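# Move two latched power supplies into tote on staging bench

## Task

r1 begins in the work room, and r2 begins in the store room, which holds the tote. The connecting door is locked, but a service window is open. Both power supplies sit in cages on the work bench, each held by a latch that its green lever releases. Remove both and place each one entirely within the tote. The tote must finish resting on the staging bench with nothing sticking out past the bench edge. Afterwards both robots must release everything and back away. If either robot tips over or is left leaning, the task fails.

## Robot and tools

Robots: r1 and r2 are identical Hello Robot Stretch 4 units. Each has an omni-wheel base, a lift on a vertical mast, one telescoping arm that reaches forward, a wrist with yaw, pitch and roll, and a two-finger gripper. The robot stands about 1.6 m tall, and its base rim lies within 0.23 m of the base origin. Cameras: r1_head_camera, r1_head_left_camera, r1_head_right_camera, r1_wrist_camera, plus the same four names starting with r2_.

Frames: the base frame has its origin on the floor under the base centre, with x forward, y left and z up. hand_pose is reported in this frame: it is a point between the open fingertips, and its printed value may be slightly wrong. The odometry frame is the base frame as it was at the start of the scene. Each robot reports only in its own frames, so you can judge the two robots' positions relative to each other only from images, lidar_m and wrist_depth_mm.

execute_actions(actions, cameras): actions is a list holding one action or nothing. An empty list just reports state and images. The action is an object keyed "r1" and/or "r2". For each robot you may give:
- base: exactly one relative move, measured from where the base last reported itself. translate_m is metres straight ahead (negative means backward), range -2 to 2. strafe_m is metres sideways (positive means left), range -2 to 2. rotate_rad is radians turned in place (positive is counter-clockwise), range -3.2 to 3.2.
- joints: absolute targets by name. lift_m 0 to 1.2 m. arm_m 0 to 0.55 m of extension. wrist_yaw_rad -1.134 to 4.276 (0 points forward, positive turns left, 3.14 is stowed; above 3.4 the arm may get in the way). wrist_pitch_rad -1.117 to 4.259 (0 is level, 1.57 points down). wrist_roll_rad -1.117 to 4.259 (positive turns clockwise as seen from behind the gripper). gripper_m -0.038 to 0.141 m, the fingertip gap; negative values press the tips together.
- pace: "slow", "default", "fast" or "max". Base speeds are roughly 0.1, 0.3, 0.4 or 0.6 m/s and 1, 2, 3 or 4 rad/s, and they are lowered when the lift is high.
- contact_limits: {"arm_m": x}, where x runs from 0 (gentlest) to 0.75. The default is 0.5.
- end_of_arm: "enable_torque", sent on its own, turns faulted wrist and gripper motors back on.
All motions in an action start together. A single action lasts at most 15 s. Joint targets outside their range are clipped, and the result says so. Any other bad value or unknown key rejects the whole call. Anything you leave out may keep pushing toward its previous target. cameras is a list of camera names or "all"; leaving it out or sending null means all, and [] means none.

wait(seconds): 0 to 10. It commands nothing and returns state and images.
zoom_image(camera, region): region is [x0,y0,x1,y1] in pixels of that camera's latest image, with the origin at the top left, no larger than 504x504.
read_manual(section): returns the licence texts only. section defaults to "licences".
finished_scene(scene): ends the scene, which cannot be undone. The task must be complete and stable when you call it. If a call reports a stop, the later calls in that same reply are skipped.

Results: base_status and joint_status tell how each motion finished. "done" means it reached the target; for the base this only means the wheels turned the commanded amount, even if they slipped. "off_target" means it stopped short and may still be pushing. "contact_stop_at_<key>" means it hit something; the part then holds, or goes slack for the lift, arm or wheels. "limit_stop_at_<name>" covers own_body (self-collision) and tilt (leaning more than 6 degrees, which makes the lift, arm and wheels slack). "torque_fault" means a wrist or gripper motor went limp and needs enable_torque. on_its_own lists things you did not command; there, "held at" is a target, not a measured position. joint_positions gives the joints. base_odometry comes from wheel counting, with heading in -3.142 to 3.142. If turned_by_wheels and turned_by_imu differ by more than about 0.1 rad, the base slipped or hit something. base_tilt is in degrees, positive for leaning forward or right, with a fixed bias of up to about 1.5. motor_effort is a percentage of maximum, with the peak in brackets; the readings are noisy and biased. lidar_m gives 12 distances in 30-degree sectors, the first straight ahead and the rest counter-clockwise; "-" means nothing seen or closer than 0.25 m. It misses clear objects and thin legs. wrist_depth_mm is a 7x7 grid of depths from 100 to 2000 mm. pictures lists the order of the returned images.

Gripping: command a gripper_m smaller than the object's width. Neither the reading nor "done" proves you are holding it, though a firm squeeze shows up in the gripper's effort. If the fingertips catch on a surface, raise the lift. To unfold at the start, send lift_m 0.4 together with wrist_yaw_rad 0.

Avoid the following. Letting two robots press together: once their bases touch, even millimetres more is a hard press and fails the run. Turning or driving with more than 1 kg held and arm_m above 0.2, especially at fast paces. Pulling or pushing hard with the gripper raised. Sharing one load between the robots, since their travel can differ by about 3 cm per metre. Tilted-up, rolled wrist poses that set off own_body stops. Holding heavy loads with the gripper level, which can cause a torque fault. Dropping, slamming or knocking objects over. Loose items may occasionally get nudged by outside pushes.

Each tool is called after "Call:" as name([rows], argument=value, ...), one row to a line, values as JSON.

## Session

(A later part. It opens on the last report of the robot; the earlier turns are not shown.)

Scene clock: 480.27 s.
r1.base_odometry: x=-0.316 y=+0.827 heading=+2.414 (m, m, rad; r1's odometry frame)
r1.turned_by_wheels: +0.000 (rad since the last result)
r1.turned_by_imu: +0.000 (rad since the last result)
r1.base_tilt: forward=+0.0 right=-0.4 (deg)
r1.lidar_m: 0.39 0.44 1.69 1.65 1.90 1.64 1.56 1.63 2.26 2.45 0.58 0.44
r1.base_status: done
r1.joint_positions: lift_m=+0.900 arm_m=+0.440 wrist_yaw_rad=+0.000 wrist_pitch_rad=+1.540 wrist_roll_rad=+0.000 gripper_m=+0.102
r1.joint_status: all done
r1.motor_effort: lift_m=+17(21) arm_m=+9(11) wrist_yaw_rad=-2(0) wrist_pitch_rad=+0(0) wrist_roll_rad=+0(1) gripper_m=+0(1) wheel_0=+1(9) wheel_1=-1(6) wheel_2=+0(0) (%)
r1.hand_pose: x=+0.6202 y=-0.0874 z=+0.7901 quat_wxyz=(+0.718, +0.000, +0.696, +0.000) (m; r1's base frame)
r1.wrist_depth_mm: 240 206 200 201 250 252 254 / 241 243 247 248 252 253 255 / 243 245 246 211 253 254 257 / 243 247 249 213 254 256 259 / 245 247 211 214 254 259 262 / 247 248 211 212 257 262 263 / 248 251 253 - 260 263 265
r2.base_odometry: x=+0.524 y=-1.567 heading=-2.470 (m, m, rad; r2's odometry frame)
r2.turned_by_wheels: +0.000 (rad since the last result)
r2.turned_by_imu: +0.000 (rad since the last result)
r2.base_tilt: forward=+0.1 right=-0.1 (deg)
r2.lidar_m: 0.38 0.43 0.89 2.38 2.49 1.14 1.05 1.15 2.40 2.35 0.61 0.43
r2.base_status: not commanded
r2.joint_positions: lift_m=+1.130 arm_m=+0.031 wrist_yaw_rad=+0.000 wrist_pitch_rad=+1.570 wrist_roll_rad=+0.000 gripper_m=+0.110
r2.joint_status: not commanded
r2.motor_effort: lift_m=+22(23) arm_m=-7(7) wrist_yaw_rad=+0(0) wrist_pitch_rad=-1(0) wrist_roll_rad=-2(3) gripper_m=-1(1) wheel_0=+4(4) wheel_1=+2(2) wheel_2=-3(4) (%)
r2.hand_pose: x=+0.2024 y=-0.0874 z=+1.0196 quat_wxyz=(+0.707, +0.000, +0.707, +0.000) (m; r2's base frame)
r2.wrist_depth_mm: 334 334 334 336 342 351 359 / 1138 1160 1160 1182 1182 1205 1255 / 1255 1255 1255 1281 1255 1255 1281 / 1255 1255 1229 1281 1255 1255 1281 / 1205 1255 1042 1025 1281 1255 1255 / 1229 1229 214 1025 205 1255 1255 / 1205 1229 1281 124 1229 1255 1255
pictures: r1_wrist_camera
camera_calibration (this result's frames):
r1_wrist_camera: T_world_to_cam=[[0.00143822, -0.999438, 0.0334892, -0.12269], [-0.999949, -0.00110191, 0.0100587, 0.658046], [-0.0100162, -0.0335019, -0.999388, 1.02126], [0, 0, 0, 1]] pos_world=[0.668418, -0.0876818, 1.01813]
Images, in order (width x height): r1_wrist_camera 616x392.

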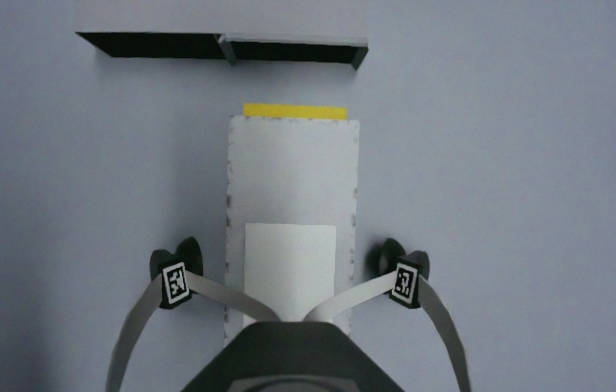

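Call:
execute_actions([
  {"r1":{"joints":{"gripper_m":0.01,"lift_m":0.897}}},
], cameras=[])

Call:
execute_actions([
  {"r1":{"joints":{"lift_m":0.94,"arm_m":0.05}}},
], cameras=["r1_wrist_camera"])

Call:
execute_actions([
  {"r1":{"base":{"rotate_rad":1.555}}},
], cameras=["r1_head_camera"])

Scene clock: 482.17 s.
r1.base_odometry: x=-0.316 y=+0.827 heading=+2.414 (m, m, rad; r1's odometry frame)
r1.turned_by_wheels: +0.000 (rad since the last result)
r1.turned_by_imu: +0.000 (rad since the last result)
r1.base_tilt: forward=-0.1 right=-0.3 (deg)
r1.lidar_m: 0.39 0.43 1.70 1.65 1.86 1.63 1.57 1.66 2.29 2.43 0.59 0.40
r1.base_status: not commanded
r1.joint_positions: lift_m=+0.897 arm_m=+0.440 wrist_yaw_rad=+0.000 wrist_pitch_rad=+1.540 wrist_roll_rad=+0.000 gripper_m=+0.011
r1.joint_status: all done
r1.motor_effort: lift_m=+20(21) arm_m=+9(9) wrist_yaw_rad=-1(2) wrist_pitch_rad=-1(2) wrist_roll_rad=-1(1) gripper_m=-29(28) wheel_0=+0(0) wheel_1=-1(1) wheel_2=+0(0) (%)
r1.hand_pose: x=+0.6203 y=-0.0874 z=+0.7868 quat_wxyz=(+0.718, +0.000, +0.696, +0.000) (m; r1's base frame)
r1.wrist_depth_mm: 233 222 195 196 244 247 249 / 236 238 240 243 247 247 250 / 238 240 240 187 246 250 252 / 238 242 243 189 250 251 254 / 240 243 190 191 250 253 255 / 241 176 191 193 186 255 256 / 243 246 248 - 255 257 259
r2.base_odometry: x=+0.524 y=-1.567 heading=-2.470 (m, m, rad; r2's odometry frame)
r2.turned_by_wheels: +0.000 (rad since the last result)
r2.turned_by_imu: +0.000 (rad since the last result)
r2.base_tilt: forward=+0.1 right=-0.2 (deg)
r2.lidar_m: 0.39 0.43 0.89 2.37 2.49 1.12 1.07 1.14 2.43 2.33 0.61 0.43
r2.base_status: not commanded
r2.joint_positions: lift_m=+1.130 arm_m=+0.031 wrist_yaw_rad=+0.000 wrist_pitch_rad=+1.570 wrist_roll_rad=+0.000 gripper_m=+0.110
r2.joint_status: not commanded
r2.motor_effort: lift_m=+22(22) arm_m=-8(7) wrist_yaw_rad=+0(1) wrist_pitch_rad=+0(0) wrist_roll_rad=-1(4) gripper_m=-1(1) wheel_0=+4(4) wheel_1=+2(2) wheel_2=-3(3) (%)
r2.hand_pose: x=+0.2024 y=-0.0874 z=+1.0196 quat_wxyz=(+0.707, +0.000, +0.707, +0.000) (m; r2's base frame)
r2.wrist_depth_mm: 332 334 338 338 342 349 357 / 1138 1160 1138 1160 1160 1205 1229 / 1255 1255 1255 1255 1255 1281 1255 / 1229 1255 1255 1281 1255 1255 1281 / 1229 1281 1042 1025 1255 1255 1255 / 1229 1229 214 1025 205 1281 1255 / 1205 1205 1229 124 1255 1255 1255
pictures: none
No camera images: the call's "cameras" was empty. Leave "cameras" out to get every camera's image.

Scene clock: 484.43 s.
r1.base_odometry: x=-0.316 y=+0.827 heading=+2.414 (m, m, rad; r1's odometry frame)
r1.turned_by_wheels: +0.000 (rad since the last result)
r1.turned_by_imu: +0.000 (rad since the last result)
r1.base_tilt: forward=+0.0 right=-0.4 (deg)
r1.lidar_m: 0.38 0.46 1.71 1.67 1.90 1.64 1.56 1.63 2.24 2.44 0.60 0.43
r1.base_status: not commanded
r1.joint_positions: lift_m=+0.939 arm_m=+0.052 wrist_yaw_rad=+0.000 wrist_pitch_rad=+1.540 wrist_roll_rad=+0.000 gripper_m=+0.011
r1.joint_status: all done
r1.motor_effort: lift_m=+26(27) arm_m=-9(9) wrist_yaw_rad=-3(2) wrist_pitch_rad=-2(2) wrist_roll_rad=+1(1) gripper_m=-27(27) wheel_0=+0(1) wheel_1=-1(1) wheel_2=+0(0) (%)
r1.hand_pose: x=+0.2312 y=-0.0874 z=+0.8294 quat_wxyz=(+0.718, +0.000, +0.696, +0.000) (m; r1's base frame)
r1.wrist_depth_mm: 976 991 991 1008 1042 1060 1042 / 991 1025 917 1008 1042 1025 1078 / 1008 991 1008 187 1025 1060 1060 / 1008 1008 1025 190 1042 1060 1078 / 1008 1008 191 190 1098 1078 1078 / 1042 176 191 193 187 1060 1118 / 1025 1042 854 - 1078 1078 1118
r2.base_odometry: x=+0.524 y=-1.567 heading=-2.470 (m, m, rad; r2's odometry frame)
r2.turned_by_wheels: +0.000 (rad since the last result)
r2.turned_by_imu: +0.001 (rad since the last result)
r2.base_tilt: forward=+0.1 right=-0.2 (deg)
r2.lidar_m: 0.39 0.41 0.90 2.39 2.46 1.14 1.03 1.12 2.43 2.33 0.60 0.41
r2.base_status: not commanded
r2.joint_positions: lift_m=+1.130 arm_m=+0.031 wrist_yaw_rad=+0.000 wrist_pitch_rad=+1.570 wrist_roll_rad=+0.000 gripper_m=+0.110
r2.joint_status: not commanded
r2.motor_effort: lift_m=+22(22) arm_m=-7(8) wrist_yaw_rad=+1(1) wrist_pitch_rad=+0(1) wrist_roll_rad=-1(2) gripper_m=+0(1) wheel_0=+4(4) wheel_1=+2(2) wheel_2=-3(3) (%)
r2.hand_pose: x=+0.2024 y=-0.0874 z=+1.0196 quat_wxyz=(+0.707, +0.000, +0.707, +0.000) (m; r2's base frame)
r2.wrist_depth_mm: 332 334 336 338 345 351 357 / 1138 1160 1182 1182 1160 1229 1255 / 1255 1229 1255 1255 1281 1308 1255 / 1229 1255 1255 1255 1255 1255 1281 / 1255 1229 1042 1042 1229 1281 1281 / 1229 1255 214 1042 205 1255 1281 / 1229 1229 1229 124 1255 1255 1255
pictures: r1_wrist_camera
camera_calibration (this result's frames):
r1_wrist_camera: T_world_to_cam=[[0.00119066, -0.999438, 0.0334887, -0.12339], [-0.999946, -0.000842612, 0.0104051, 0.268402], [-0.010371, -0.0334993, -0.999385, 1.05669], [0, 0, 0, 1]] pos_world=[0.279493, -0.0876966, 1.05738]
Images, in order (width x height): r1_wrist_camera 616x392.

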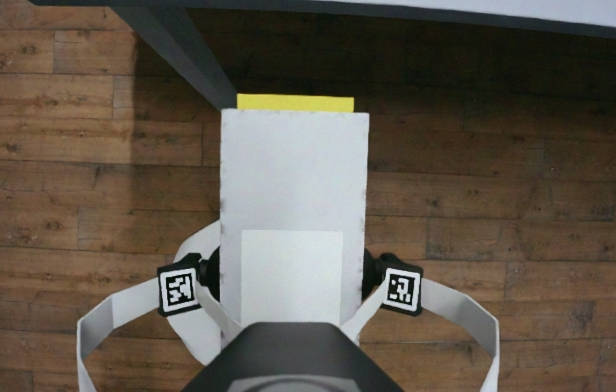

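Scene clock: 486.60 s.
r1.base_odometry: x=-0.316 y=+0.827 heading=-2.314 (m, m, rad; r1's odometry frame)
r1.turned_by_wheels: +1.555 (rad since the last result)
r1.turned_by_imu: +1.575 (rad since the last result)
r1.base_tilt: forward=+0.0 right=-0.4 (deg)
r1.lidar_m: 1.64 1.88 1.63 1.56 1.62 2.27 2.42 0.62 0.44 0.40 0.42 1.72
r1.base_status: done
r1.joint_positions: lift_m=+0.940 arm_m=+0.052 wrist_yaw_rad=+0.000 wrist_pitch_rad=+1.540 wrist_roll_rad=+0.000 gripper_m=+0.011
r1.joint_status: not commanded
r1.motor_effort: lift_m=+26(26) arm_m=-9(9) wrist_yaw_rad=-1(2) wrist_pitch_rad=+1(0) wrist_roll_rad=-2(2) gripper_m=-29(29) wheel_0=-1(4) wheel_1=+0(3) wheel_2=+1(7) (%)
r1.hand_pose: x=+0.2315 y=-0.0874 z=+0.8294 quat_wxyz=(+0.718, +0.000, +0.696, +0.000) (m; r1's base frame)
r1.wrist_depth_mm: 991 991 991 1042 1025 1042 1060 / 991 1025 1008 1025 1060 1042 1060 / 1008 1008 1025 187 1042 1042 1078 / 1025 1025 1008 190 1060 1060 1078 / 1025 1025 190 191 1042 1060 1098 / 1008 176 191 193 189 634 525 / 1042 1060 854 - 1060 1098 1098
r2.base_odometry: x=+0.524 y=-1.567 heading=-2.470 (m, m, rad; r2's odometry frame)
r2.turned_by_wheels: +0.000 (rad since the last result)
r2.turned_by_imu: +0.001 (rad since the last result)
r2.base_tilt: forward=+0.1 right=-0.2 (deg)
r2.lidar_m: 0.39 0.43 0.91 2.39 2.47 1.12 1.03 1.13 2.46 2.34 0.61 0.43
r2.base_status: not commanded
r2.joint_positions: lift_m=+1.130 arm_m=+0.031 wrist_yaw_rad=+0.000 wrist_pitch_rad=+1.570 wrist_roll_rad=+0.000 gripper_m=+0.110
r2.joint_status: not commanded
r2.motor_effort: lift_m=+22(22) arm_m=-7(7) wrist_yaw_rad=+1(1) wrist_pitch_rad=+0(1) wrist_roll_rad=-4(2) gripper_m=+0(1) wheel_0=+4(4) wheel_1=+2(2) wheel_2=-3(3) (%)
r2.hand_pose: x=+0.2024 y=-0.0874 z=+1.0196 quat_wxyz=(+0.707, +0.000, +0.707, +0.000) (m; r2's base frame)
r2.wrist_depth_mm: 332 334 336 338 342 349 357 / 1118 1160 1160 1160 1182 1205 1229 / 1229 1255 1255 1255 1281 1281 1281 / 1255 1255 1255 1255 1281 1281 1255 / 1229 1229 1060 1042 1255 1255 1281 / 1229 1255 213 1025 206 1255 1281 / 1229 1229 1229 124 1255 1255 1255
pictures: r1_head_camera
Images, in order (width x height): r1_head_camera 420x560.

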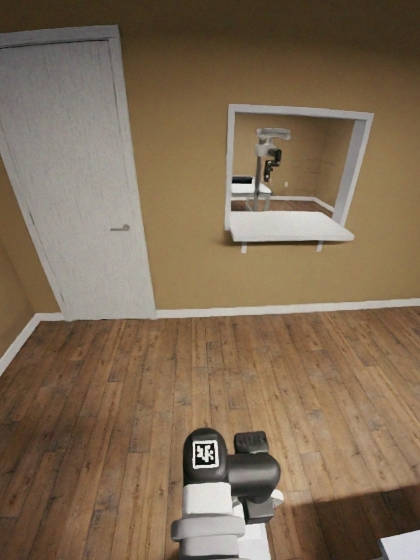

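Call:
execute_actions([
  {"r1":{"base":{"translate_m":1.2},"joints":{"lift_m":1.08},"pace":"fast"}},
], cameras=[])

Call:
execute_actions([
  {"r1":{"base":{"strafe_m":-0.6},"pace":"fast"}},
], cameras=["r1_head_camera","r2_head_camera"])

Scene clock: 491.63 s.
r1.base_odometry: x=-1.128 y=-0.057 heading=-2.314 (m, m, rad; r1's odometry frame)
r1.turned_by_wheels: +0.000 (rad since the last result)
r1.turned_by_imu: +0.002 (rad since the last result)
r1.base_tilt: forward=-0.1 right=-0.4 (deg)
r1.lidar_m: 0.64 0.67 0.83 1.58 1.65 2.26 1.83 1.16 1.51 2.65 0.62 0.30
r1.base_status: done
r1.joint_positions: lift_m=+1.080 arm_m=+0.052 wrist_yaw_rad=+0.000 wrist_pitch_rad=+1.540 wrist_roll_rad=+0.000 gripper_m=+0.011
r1.joint_status: all done
r1.motor_effort: lift_m=+26(26) arm_m=-9(9) wrist_yaw_rad=-2(3) wrist_pitch_rad=+0(4) wrist_roll_rad=-1(1) gripper_m=-28(28) wheel_0=-1(4) wheel_1=+0(7) wheel_2=+1(10) (%)
r1.hand_pose: x=+0.2313 y=-0.0874 z=+0.9694 quat_wxyz=(+0.718, +0.000, +0.696, +0.000) (m; r1's base frame)
r1.wrist_depth_mm: 917 931 960 946 931 931 904 / 1138 1138 1160 1138 1160 1205 1205 / 1138 1138 1138 186 1160 1182 1229 / 1160 1160 1138 189 1182 1182 1229 / 1118 1160 191 191 1182 1229 1229 / 1205 176 191 193 189 1205 1255 / 1160 1160 1160 - 1205 1255 1229
r2.base_odometry: x=+0.524 y=-1.567 heading=-2.470 (m, m, rad; r2's odometry frame)
r2.turned_by_wheels: +0.000 (rad since the last result)
r2.turned_by_imu: +0.001 (rad since the last result)
r2.base_tilt: forward=+0.1 right=-0.2 (deg)
r2.lidar_m: 0.39 0.42 0.87 2.39 2.49 1.11 1.07 1.13 2.43 2.34 0.59 0.41
r2.base_status: not commanded
r2.joint_positions: lift_m=+1.130 arm_m=+0.031 wrist_yaw_rad=+0.000 wrist_pitch_rad=+1.570 wrist_roll_rad=+0.000 gripper_m=+0.110
r2.joint_status: not commanded
r2.motor_effort: lift_m=+22(22) arm_m=-7(8) wrist_yaw_rad=+1(0) wrist_pitch_rad=-1(0) wrist_roll_rad=-3(3) gripper_m=-1(2) wheel_0=+4(4) wheel_1=+2(2) wheel_2=-3(3) (%)
r2.hand_pose: x=+0.2024 y=-0.0874 z=+1.0196 quat_wxyz=(+0.707, +0.000, +0.707, +0.000) (m; r2's base frame)
r2.wrist_depth_mm: 334 334 336 338 343 349 357 / 1160 1160 1160 1182 1182 1205 1255 / 1255 1255 1255 1281 1255 1255 1255 / 1229 1229 1255 1255 1281 1281 1281 / 1229 1229 1042 1042 1229 1281 1281 / 1229 1255 215 1042 205 1255 1281 / 1229 1229 1229 123 1281 1281 1255
pictures: none
No camera images: the call's "cameras" was empty. Leave "cameras" out to get every camera's image.

Scene clock: 494.73 s.
r1.base_odometry: x=-1.570 y=+0.349 heading=-2.314 (m, m, rad; r1's odometry frame)
r1.turned_by_wheels: +0.000 (rad since the last result)
r1.turned_by_imu: +0.001 (rad since the last result)
r1.base_tilt: forward=+0.0 right=-0.3 (deg)
r1.lidar_m: 0.34 0.46 0.94 2.18 2.23 3.09 1.04 1.09 2.62 2.59 0.62 0.29
r1.base_status: done
r1.joint_positions: lift_m=+1.080 arm_m=+0.052 wrist_yaw_rad=+0.000 wrist_pitch_rad=+1.540 wrist_roll_rad=+0.000 gripper_m=+0.011
r1.joint_status: not commanded
r1.motor_effort: lift_m=+25(26) arm_m=-9(9) wrist_yaw_rad=-2(3) wrist_pitch_rad=-2(1) wrist_roll_rad=-2(1) gripper_m=-29(30) wheel_0=-1(6) wheel_1=+1(10) wheel_2=+0(1) (%)
r1.hand_pose: x=+0.2313 y=-0.0874 z=+0.9694 quat_wxyz=(+0.718, +0.000, +0.696, +0.000) (m; r1's base frame)
r1.wrist_depth_mm: 960 1008 917 960 917 946 904 / 1138 1138 1160 1182 1182 1160 1182 / 1138 1118 1160 187 1182 1160 1182 / 1138 1160 189 189 1182 1229 1205 / 1160 1160 190 191 1182 1205 1229 / 1182 175 191 193 186 1205 1229 / 1182 1182 1160 - 1205 1205 1229
r2.base_odometry: x=+0.524 y=-1.567 heading=-2.470 (m, m, rad; r2's odometry frame)
r2.turned_by_wheels: +0.000 (rad since the last result)
r2.turned_by_imu: +0.001 (rad since the last result)
r2.base_tilt: forward=+0.1 right=-0.2 (deg)
r2.lidar_m: 0.40 0.43 0.92 2.38 2.49 1.12 1.06 1.14 2.45 2.34 0.62 0.43
r2.base_status: not commanded
r2.joint_positions: lift_m=+1.130 arm_m=+0.031 wrist_yaw_rad=+0.000 wrist_pitch_rad=+1.570 wrist_roll_rad=+0.000 gripper_m=+0.110
r2.joint_status: not commanded
r2.motor_effort: lift_m=+22(22) arm_m=-7(7) wrist_yaw_rad=+0(0) wrist_pitch_rad=+0(1) wrist_roll_rad=-3(4) gripper_m=-1(1) wheel_0=+4(4) wheel_1=+2(2) wheel_2=-3(3) (%)
r2.hand_pose: x=+0.2024 y=-0.0874 z=+1.0196 quat_wxyz=(+0.707, +0.000, +0.707, +0.000) (m; r2's base frame)
r2.wrist_depth_mm: 334 334 336 338 342 351 357 / 1138 1160 1160 1182 1182 1229 1255 / 1255 1255 1255 1255 1255 1281 1281 / 1229 1255 1229 1255 1255 1281 1255 / 1255 1229 1025 1025 1255 1255 1255 / 1205 1205 214 1025 206 1255 1255 / 1229 1229 1229 124 1255 1229 1281
pictures: r1_head_camera, r2_head_camera
Images, in order (width x height): r1_head_camera 420x560, r2_head_camera 420x560.

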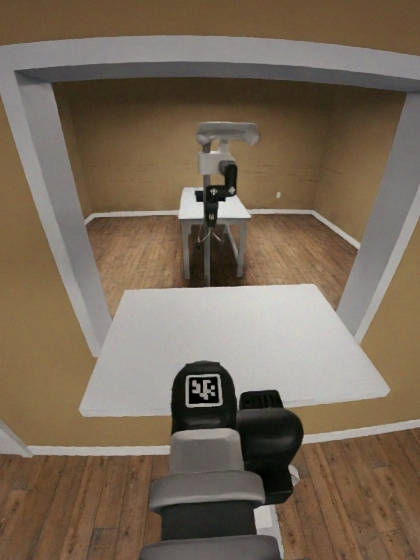

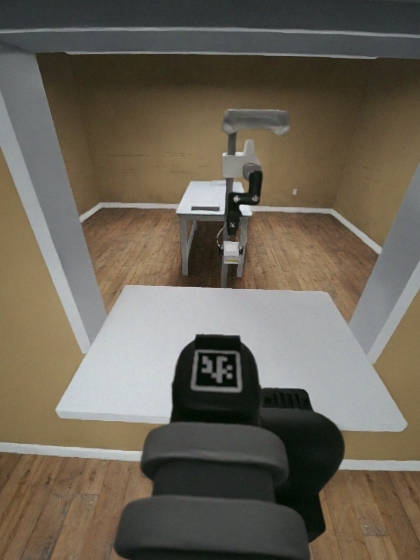

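Call:
execute_actions([
  {"r1":{"base":{"translate_m":0.09},"joints":{"arm_m":0.485}}},
], cameras=["r1_wrist_camera","r2_head_camera"])

Scene clock: 497.23 s.
r1.base_odometry: x=-1.631 y=+0.283 heading=-2.314 (m, m, rad; r1's odometry frame)
r1.turned_by_wheels: +0.000 (rad since the last result)
r1.turned_by_imu: +0.000 (rad since the last result)
r1.base_tilt: forward=+0.0 right=-0.3 (deg)
r1.lidar_m: 0.32 0.34 0.81 2.17 2.25 3.09 1.13 1.20 2.65 2.30 0.50 0.37
r1.base_status: done
r1.joint_positions: lift_m=+1.080 arm_m=+0.483 wrist_yaw_rad=+0.000 wrist_pitch_rad=+1.540 wrist_roll_rad=+0.000 gripper_m=+0.011
r1.joint_status: all done
r1.motor_effort: lift_m=+25(25) arm_m=+9(6) wrist_yaw_rad=-3(1) wrist_pitch_rad=+0(5) wrist_roll_rad=+1(0) gripper_m=-29(27) wheel_0=-1(5) wheel_1=-1(3) wheel_2=+2(9) (%)
r1.hand_pose: x=+0.6634 y=-0.0874 z=+0.9694 quat_wxyz=(+0.718, +0.000, +0.696, +0.000) (m; r1's base frame)
r1.wrist_depth_mm: 264 265 270 271 273 277 281 / 265 266 270 272 276 278 281 / 267 270 270 187 278 282 283 / 268 271 274 190 278 282 285 / 272 272 190 191 279 285 286 / 272 176 192 193 187 286 290 / 276 276 278 - 285 290 290
r2.base_odometry: x=+0.524 y=-1.567 heading=-2.470 (m, m, rad; r2's odometry frame)
r2.turned_by_wheels: +0.000 (rad since the last result)
r2.turned_by_imu: +0.001 (rad since the last result)
r2.base_tilt: forward=+0.1 right=-0.2 (deg)
r2.lidar_m: 0.39 0.43 0.89 2.39 2.48 1.12 1.06 1.14 2.45 2.32 0.59 0.43
r2.base_status: not commanded
r2.joint_positions: lift_m=+1.130 arm_m=+0.031 wrist_yaw_rad=+0.000 wrist_pitch_rad=+1.570 wrist_roll_rad=+0.000 gripper_m=+0.110
r2.joint_status: not commanded
r2.motor_effort: lift_m=+22(22) arm_m=-8(7) wrist_yaw_rad=+0(0) wrist_pitch_rad=+0(1) wrist_roll_rad=-2(5) gripper_m=-2(2) wheel_0=+4(4) wheel_1=+2(2) wheel_2=-3(3) (%)
r2.hand_pose: x=+0.2024 y=-0.0874 z=+1.0196 quat_wxyz=(+0.707, +0.000, +0.707, +0.000) (m; r2's base frame)
r2.wrist_depth_mm: 332 334 336 338 342 349 359 / 1138 1160 1182 1182 1182 1182 1255 / 1255 1255 1255 1255 1281 1281 1281 / 1255 1255 1229 1281 1255 1281 1255 / 1229 1229 1042 1042 1255 1255 1281 / 1255 1229 214 1042 205 1255 1255 / 1255 1255 1255 124 1255 1255 1255
pictures: r1_wrist_camera, r2_head_camera
camera_calibration (this result's frames):
r1_wrist_camera: T_world_to_cam=[[0.00172112, -0.999438, 0.0334906, -0.128945], [-0.999953, -0.00139888, 0.00964292, 0.699778], [-0.00959065, -0.0335056, -0.999393, 1.20064], [0, 0, 0, 1]] pos_world=[0.711481, -0.0876649, 1.19748]
Images, in order (width x height): r1_wrist_camera 616x392, r2_head_camera 420x560.

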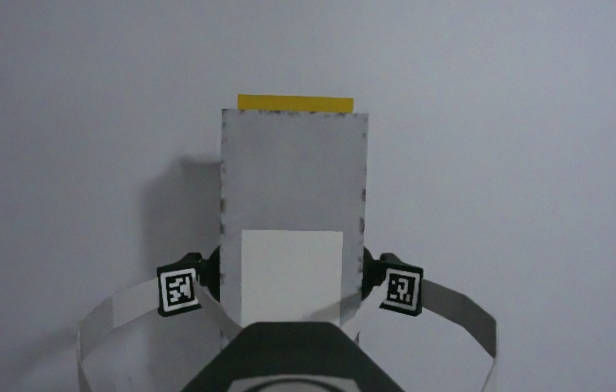

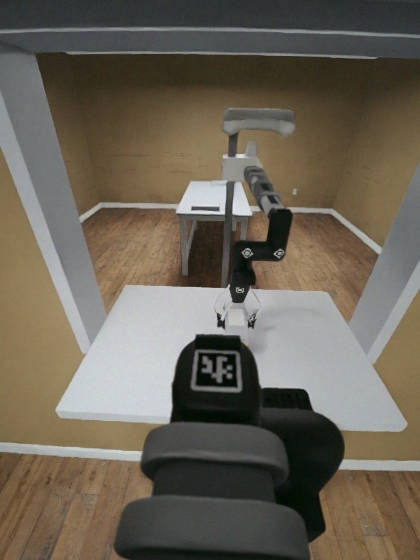

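Call:
execute_actions([
  {"r1":{"joints":{"lift_m":1.051},"pace":"slow"}},
], cameras=[])

Call:
execute_actions([
  {"r1":{"joints":{"gripper_m":0.105},"pace":"slow"}},
], cameras=["r1_wrist_camera"])

Call:
execute_actions([
  {"r1":{"joints":{"lift_m":1.11},"pace":"fast"}},
], cameras=[])

Call:
execute_actions([
  {"r1":{"base":{"translate_m":-0.35},"joints":{"arm_m":0.02},"pace":"fast"},"r2":{"joints":{"arm_m":0.2},"pace":"slow"}},
], cameras=["r2_head_camera","r2_wrist_camera"])

Scene clock: 498.50 s.
r1.base_odometry: x=-1.631 y=+0.283 heading=-2.314 (m, m, rad; r1's odometry frame)
r1.turned_by_wheels: +0.000 (rad since the last result)
r1.turned_by_imu: +0.000 (rad since the last result)
r1.base_tilt: forward=+0.0 right=-0.3 (deg)
r1.lidar_m: 0.33 0.36 0.81 2.18 2.26 3.10 1.14 1.18 2.67 2.35 0.51 0.37
r1.base_status: not commanded
r1.joint_positions: lift_m=+1.051 arm_m=+0.483 wrist_yaw_rad=+0.000 wrist_pitch_rad=+1.540 wrist_roll_rad=+0.000 gripper_m=+0.011
r1.joint_status: all done
r1.motor_effort: lift_m=+20(24) arm_m=+9(9) wrist_yaw_rad=-1(0) wrist_pitch_rad=+0(1) wrist_roll_rad=+0(1) gripper_m=-28(28) wheel_0=-1(1) wheel_1=-1(1) wheel_2=+2(2) (%)
r1.hand_pose: x=+0.6634 y=-0.0874 z=+0.9408 quat_wxyz=(+0.718, +0.000, +0.696, +0.000) (m; r1's base frame)
r1.wrist_depth_mm: 236 238 240 242 246 249 250 / 237 240 243 246 247 250 252 / 239 242 243 187 249 251 254 / 241 243 244 189 251 254 255 / 243 244 191 191 251 255 257 / 242 176 191 193 186 256 260 / 245 247 249 - 256 258 260
r2.base_odometry: x=+0.524 y=-1.567 heading=-2.470 (m, m, rad; r2's odometry frame)
r2.turned_by_wheels: +0.000 (rad since the last result)
r2.turned_by_imu: +0.000 (rad since the last result)
r2.base_tilt: forward=+0.1 right=-0.1 (deg)
r2.lidar_m: 0.40 0.42 0.91 2.39 2.48 1.12 1.07 1.14 2.41 2.34 0.60 0.40
r2.base_status: not commanded
r2.joint_positions: lift_m=+1.130 arm_m=+0.031 wrist_yaw_rad=+0.000 wrist_pitch_rad=+1.570 wrist_roll_rad=+0.000 gripper_m=+0.110
r2.joint_status: not commanded
r2.motor_effort: lift_m=+22(22) arm_m=-7(7) wrist_yaw_rad=+0(0) wrist_pitch_rad=+0(1) wrist_roll_rad=-4(2) gripper_m=+0(0) wheel_0=+4(3) wheel_1=+2(2) wheel_2=-3(3) (%)
r2.hand_pose: x=+0.2024 y=-0.0874 z=+1.0196 quat_wxyz=(+0.707, +0.000, +0.707, +0.000) (m; r2's base frame)
r2.wrist_depth_mm: 334 336 336 338 345 351 357 / 1138 1138 1160 1182 1182 1205 1255 / 1255 1255 1229 1281 1229 1281 1255 / 1255 1255 1255 1255 1255 1255 1281 / 1255 1229 1060 1025 1255 1281 1281 / 1229 1229 214 1042 206 1255 1255 / 1229 1205 1205 123 1255 1255 1308
pictures: none
No camera images: the call's "cameras" was empty. Leave "cameras" out to get every camera's image.

Scene clock: 502.13 s.
r1.base_odometry: x=-1.631 y=+0.283 heading=-2.314 (m, m, rad; r1's odometry frame)
r1.turned_by_wheels: +0.000 (rad since the last result)
r1.turned_by_imu: +0.000 (rad since the last result)
r1.base_tilt: forward=-0.1 right=-0.4 (deg)
r1.lidar_m: 0.32 0.36 0.81 2.17 2.28 3.08 1.14 1.19 2.65 2.30 0.50 0.35
r1.base_status: not commanded
r1.joint_positions: lift_m=+1.051 arm_m=+0.483 wrist_yaw_rad=+0.000 wrist_pitch_rad=+1.540 wrist_roll_rad=+0.000 gripper_m=+0.105
r1.joint_status: all done
r1.motor_effort: lift_m=+20(20) arm_m=+9(9) wrist_yaw_rad=-1(2) wrist_pitch_rad=-1(2) wrist_roll_rad=+0(1) gripper_m=-1(28) wheel_0=-1(1) wheel_1=-1(1) wheel_2=+2(2) (%)
r1.hand_pose: x=+0.6631 y=-0.0874 z=+0.9408 quat_wxyz=(+0.718, +0.000, +0.696, +0.000) (m; r1's base frame)
r1.wrist_depth_mm: 239 240 243 246 248 251 253 / 238 242 245 247 250 253 256 / 241 244 244 210 251 253 256 / 242 245 247 211 252 256 257 / 245 247 213 212 253 258 260 / 246 247 211 211 255 258 262 / 247 249 250 - 258 262 263
r2.base_odometry: x=+0.524 y=-1.567 heading=-2.470 (m, m, rad; r2's odometry frame)
r2.turned_by_wheels: +0.000 (rad since the last result)
r2.turned_by_imu: +0.001 (rad since the last result)
r2.base_tilt: forward=+0.1 right=-0.2 (deg)
r2.lidar_m: 0.37 0.44 0.90 2.40 2.49 1.12 1.06 1.13 2.42 2.33 0.61 0.41
r2.base_status: not commanded
r2.joint_positions: lift_m=+1.130 arm_m=+0.031 wrist_yaw_rad=+0.000 wrist_pitch_rad=+1.570 wrist_roll_rad=+0.000 gripper_m=+0.110
r2.joint_status: not commanded
r2.motor_effort: lift_m=+22(22) arm_m=-7(7) wrist_yaw_rad=+0(0) wrist_pitch_rad=-1(0) wrist_roll_rad=-3(4) gripper_m=-1(2) wheel_0=+4(4) wheel_1=+2(2) wheel_2=-3(3) (%)
r2.hand_pose: x=+0.2024 y=-0.0874 z=+1.0196 quat_wxyz=(+0.707, +0.000, +0.707, +0.000) (m; r2's base frame)
r2.wrist_depth_mm: 332 336 336 338 343 349 357 / 1138 1138 1182 1182 1182 1229 1255 / 1229 1229 1281 1255 1255 1281 1281 / 1229 1255 1255 1255 1281 1255 1281 / 1255 1255 1042 1025 1255 1281 1255 / 1255 1255 214 1025 205 1255 1281 / 1229 1229 1255 124 1255 1255 1255
pictures: r1_wrist_camera
camera_calibration (this result's frames):
r1_wrist_camera: T_world_to_cam=[[0.00151041, -0.999438, 0.0334895, -0.127848], [-0.999945, -0.0011623, 0.0104118, 0.699109], [-0.010367, -0.0335034, -0.999385, 1.17257], [0, 0, 0, 1]] pos_world=[0.711419, -0.0876784, 1.16885]
Images, in order (width x height): r1_wrist_camera 616x392.

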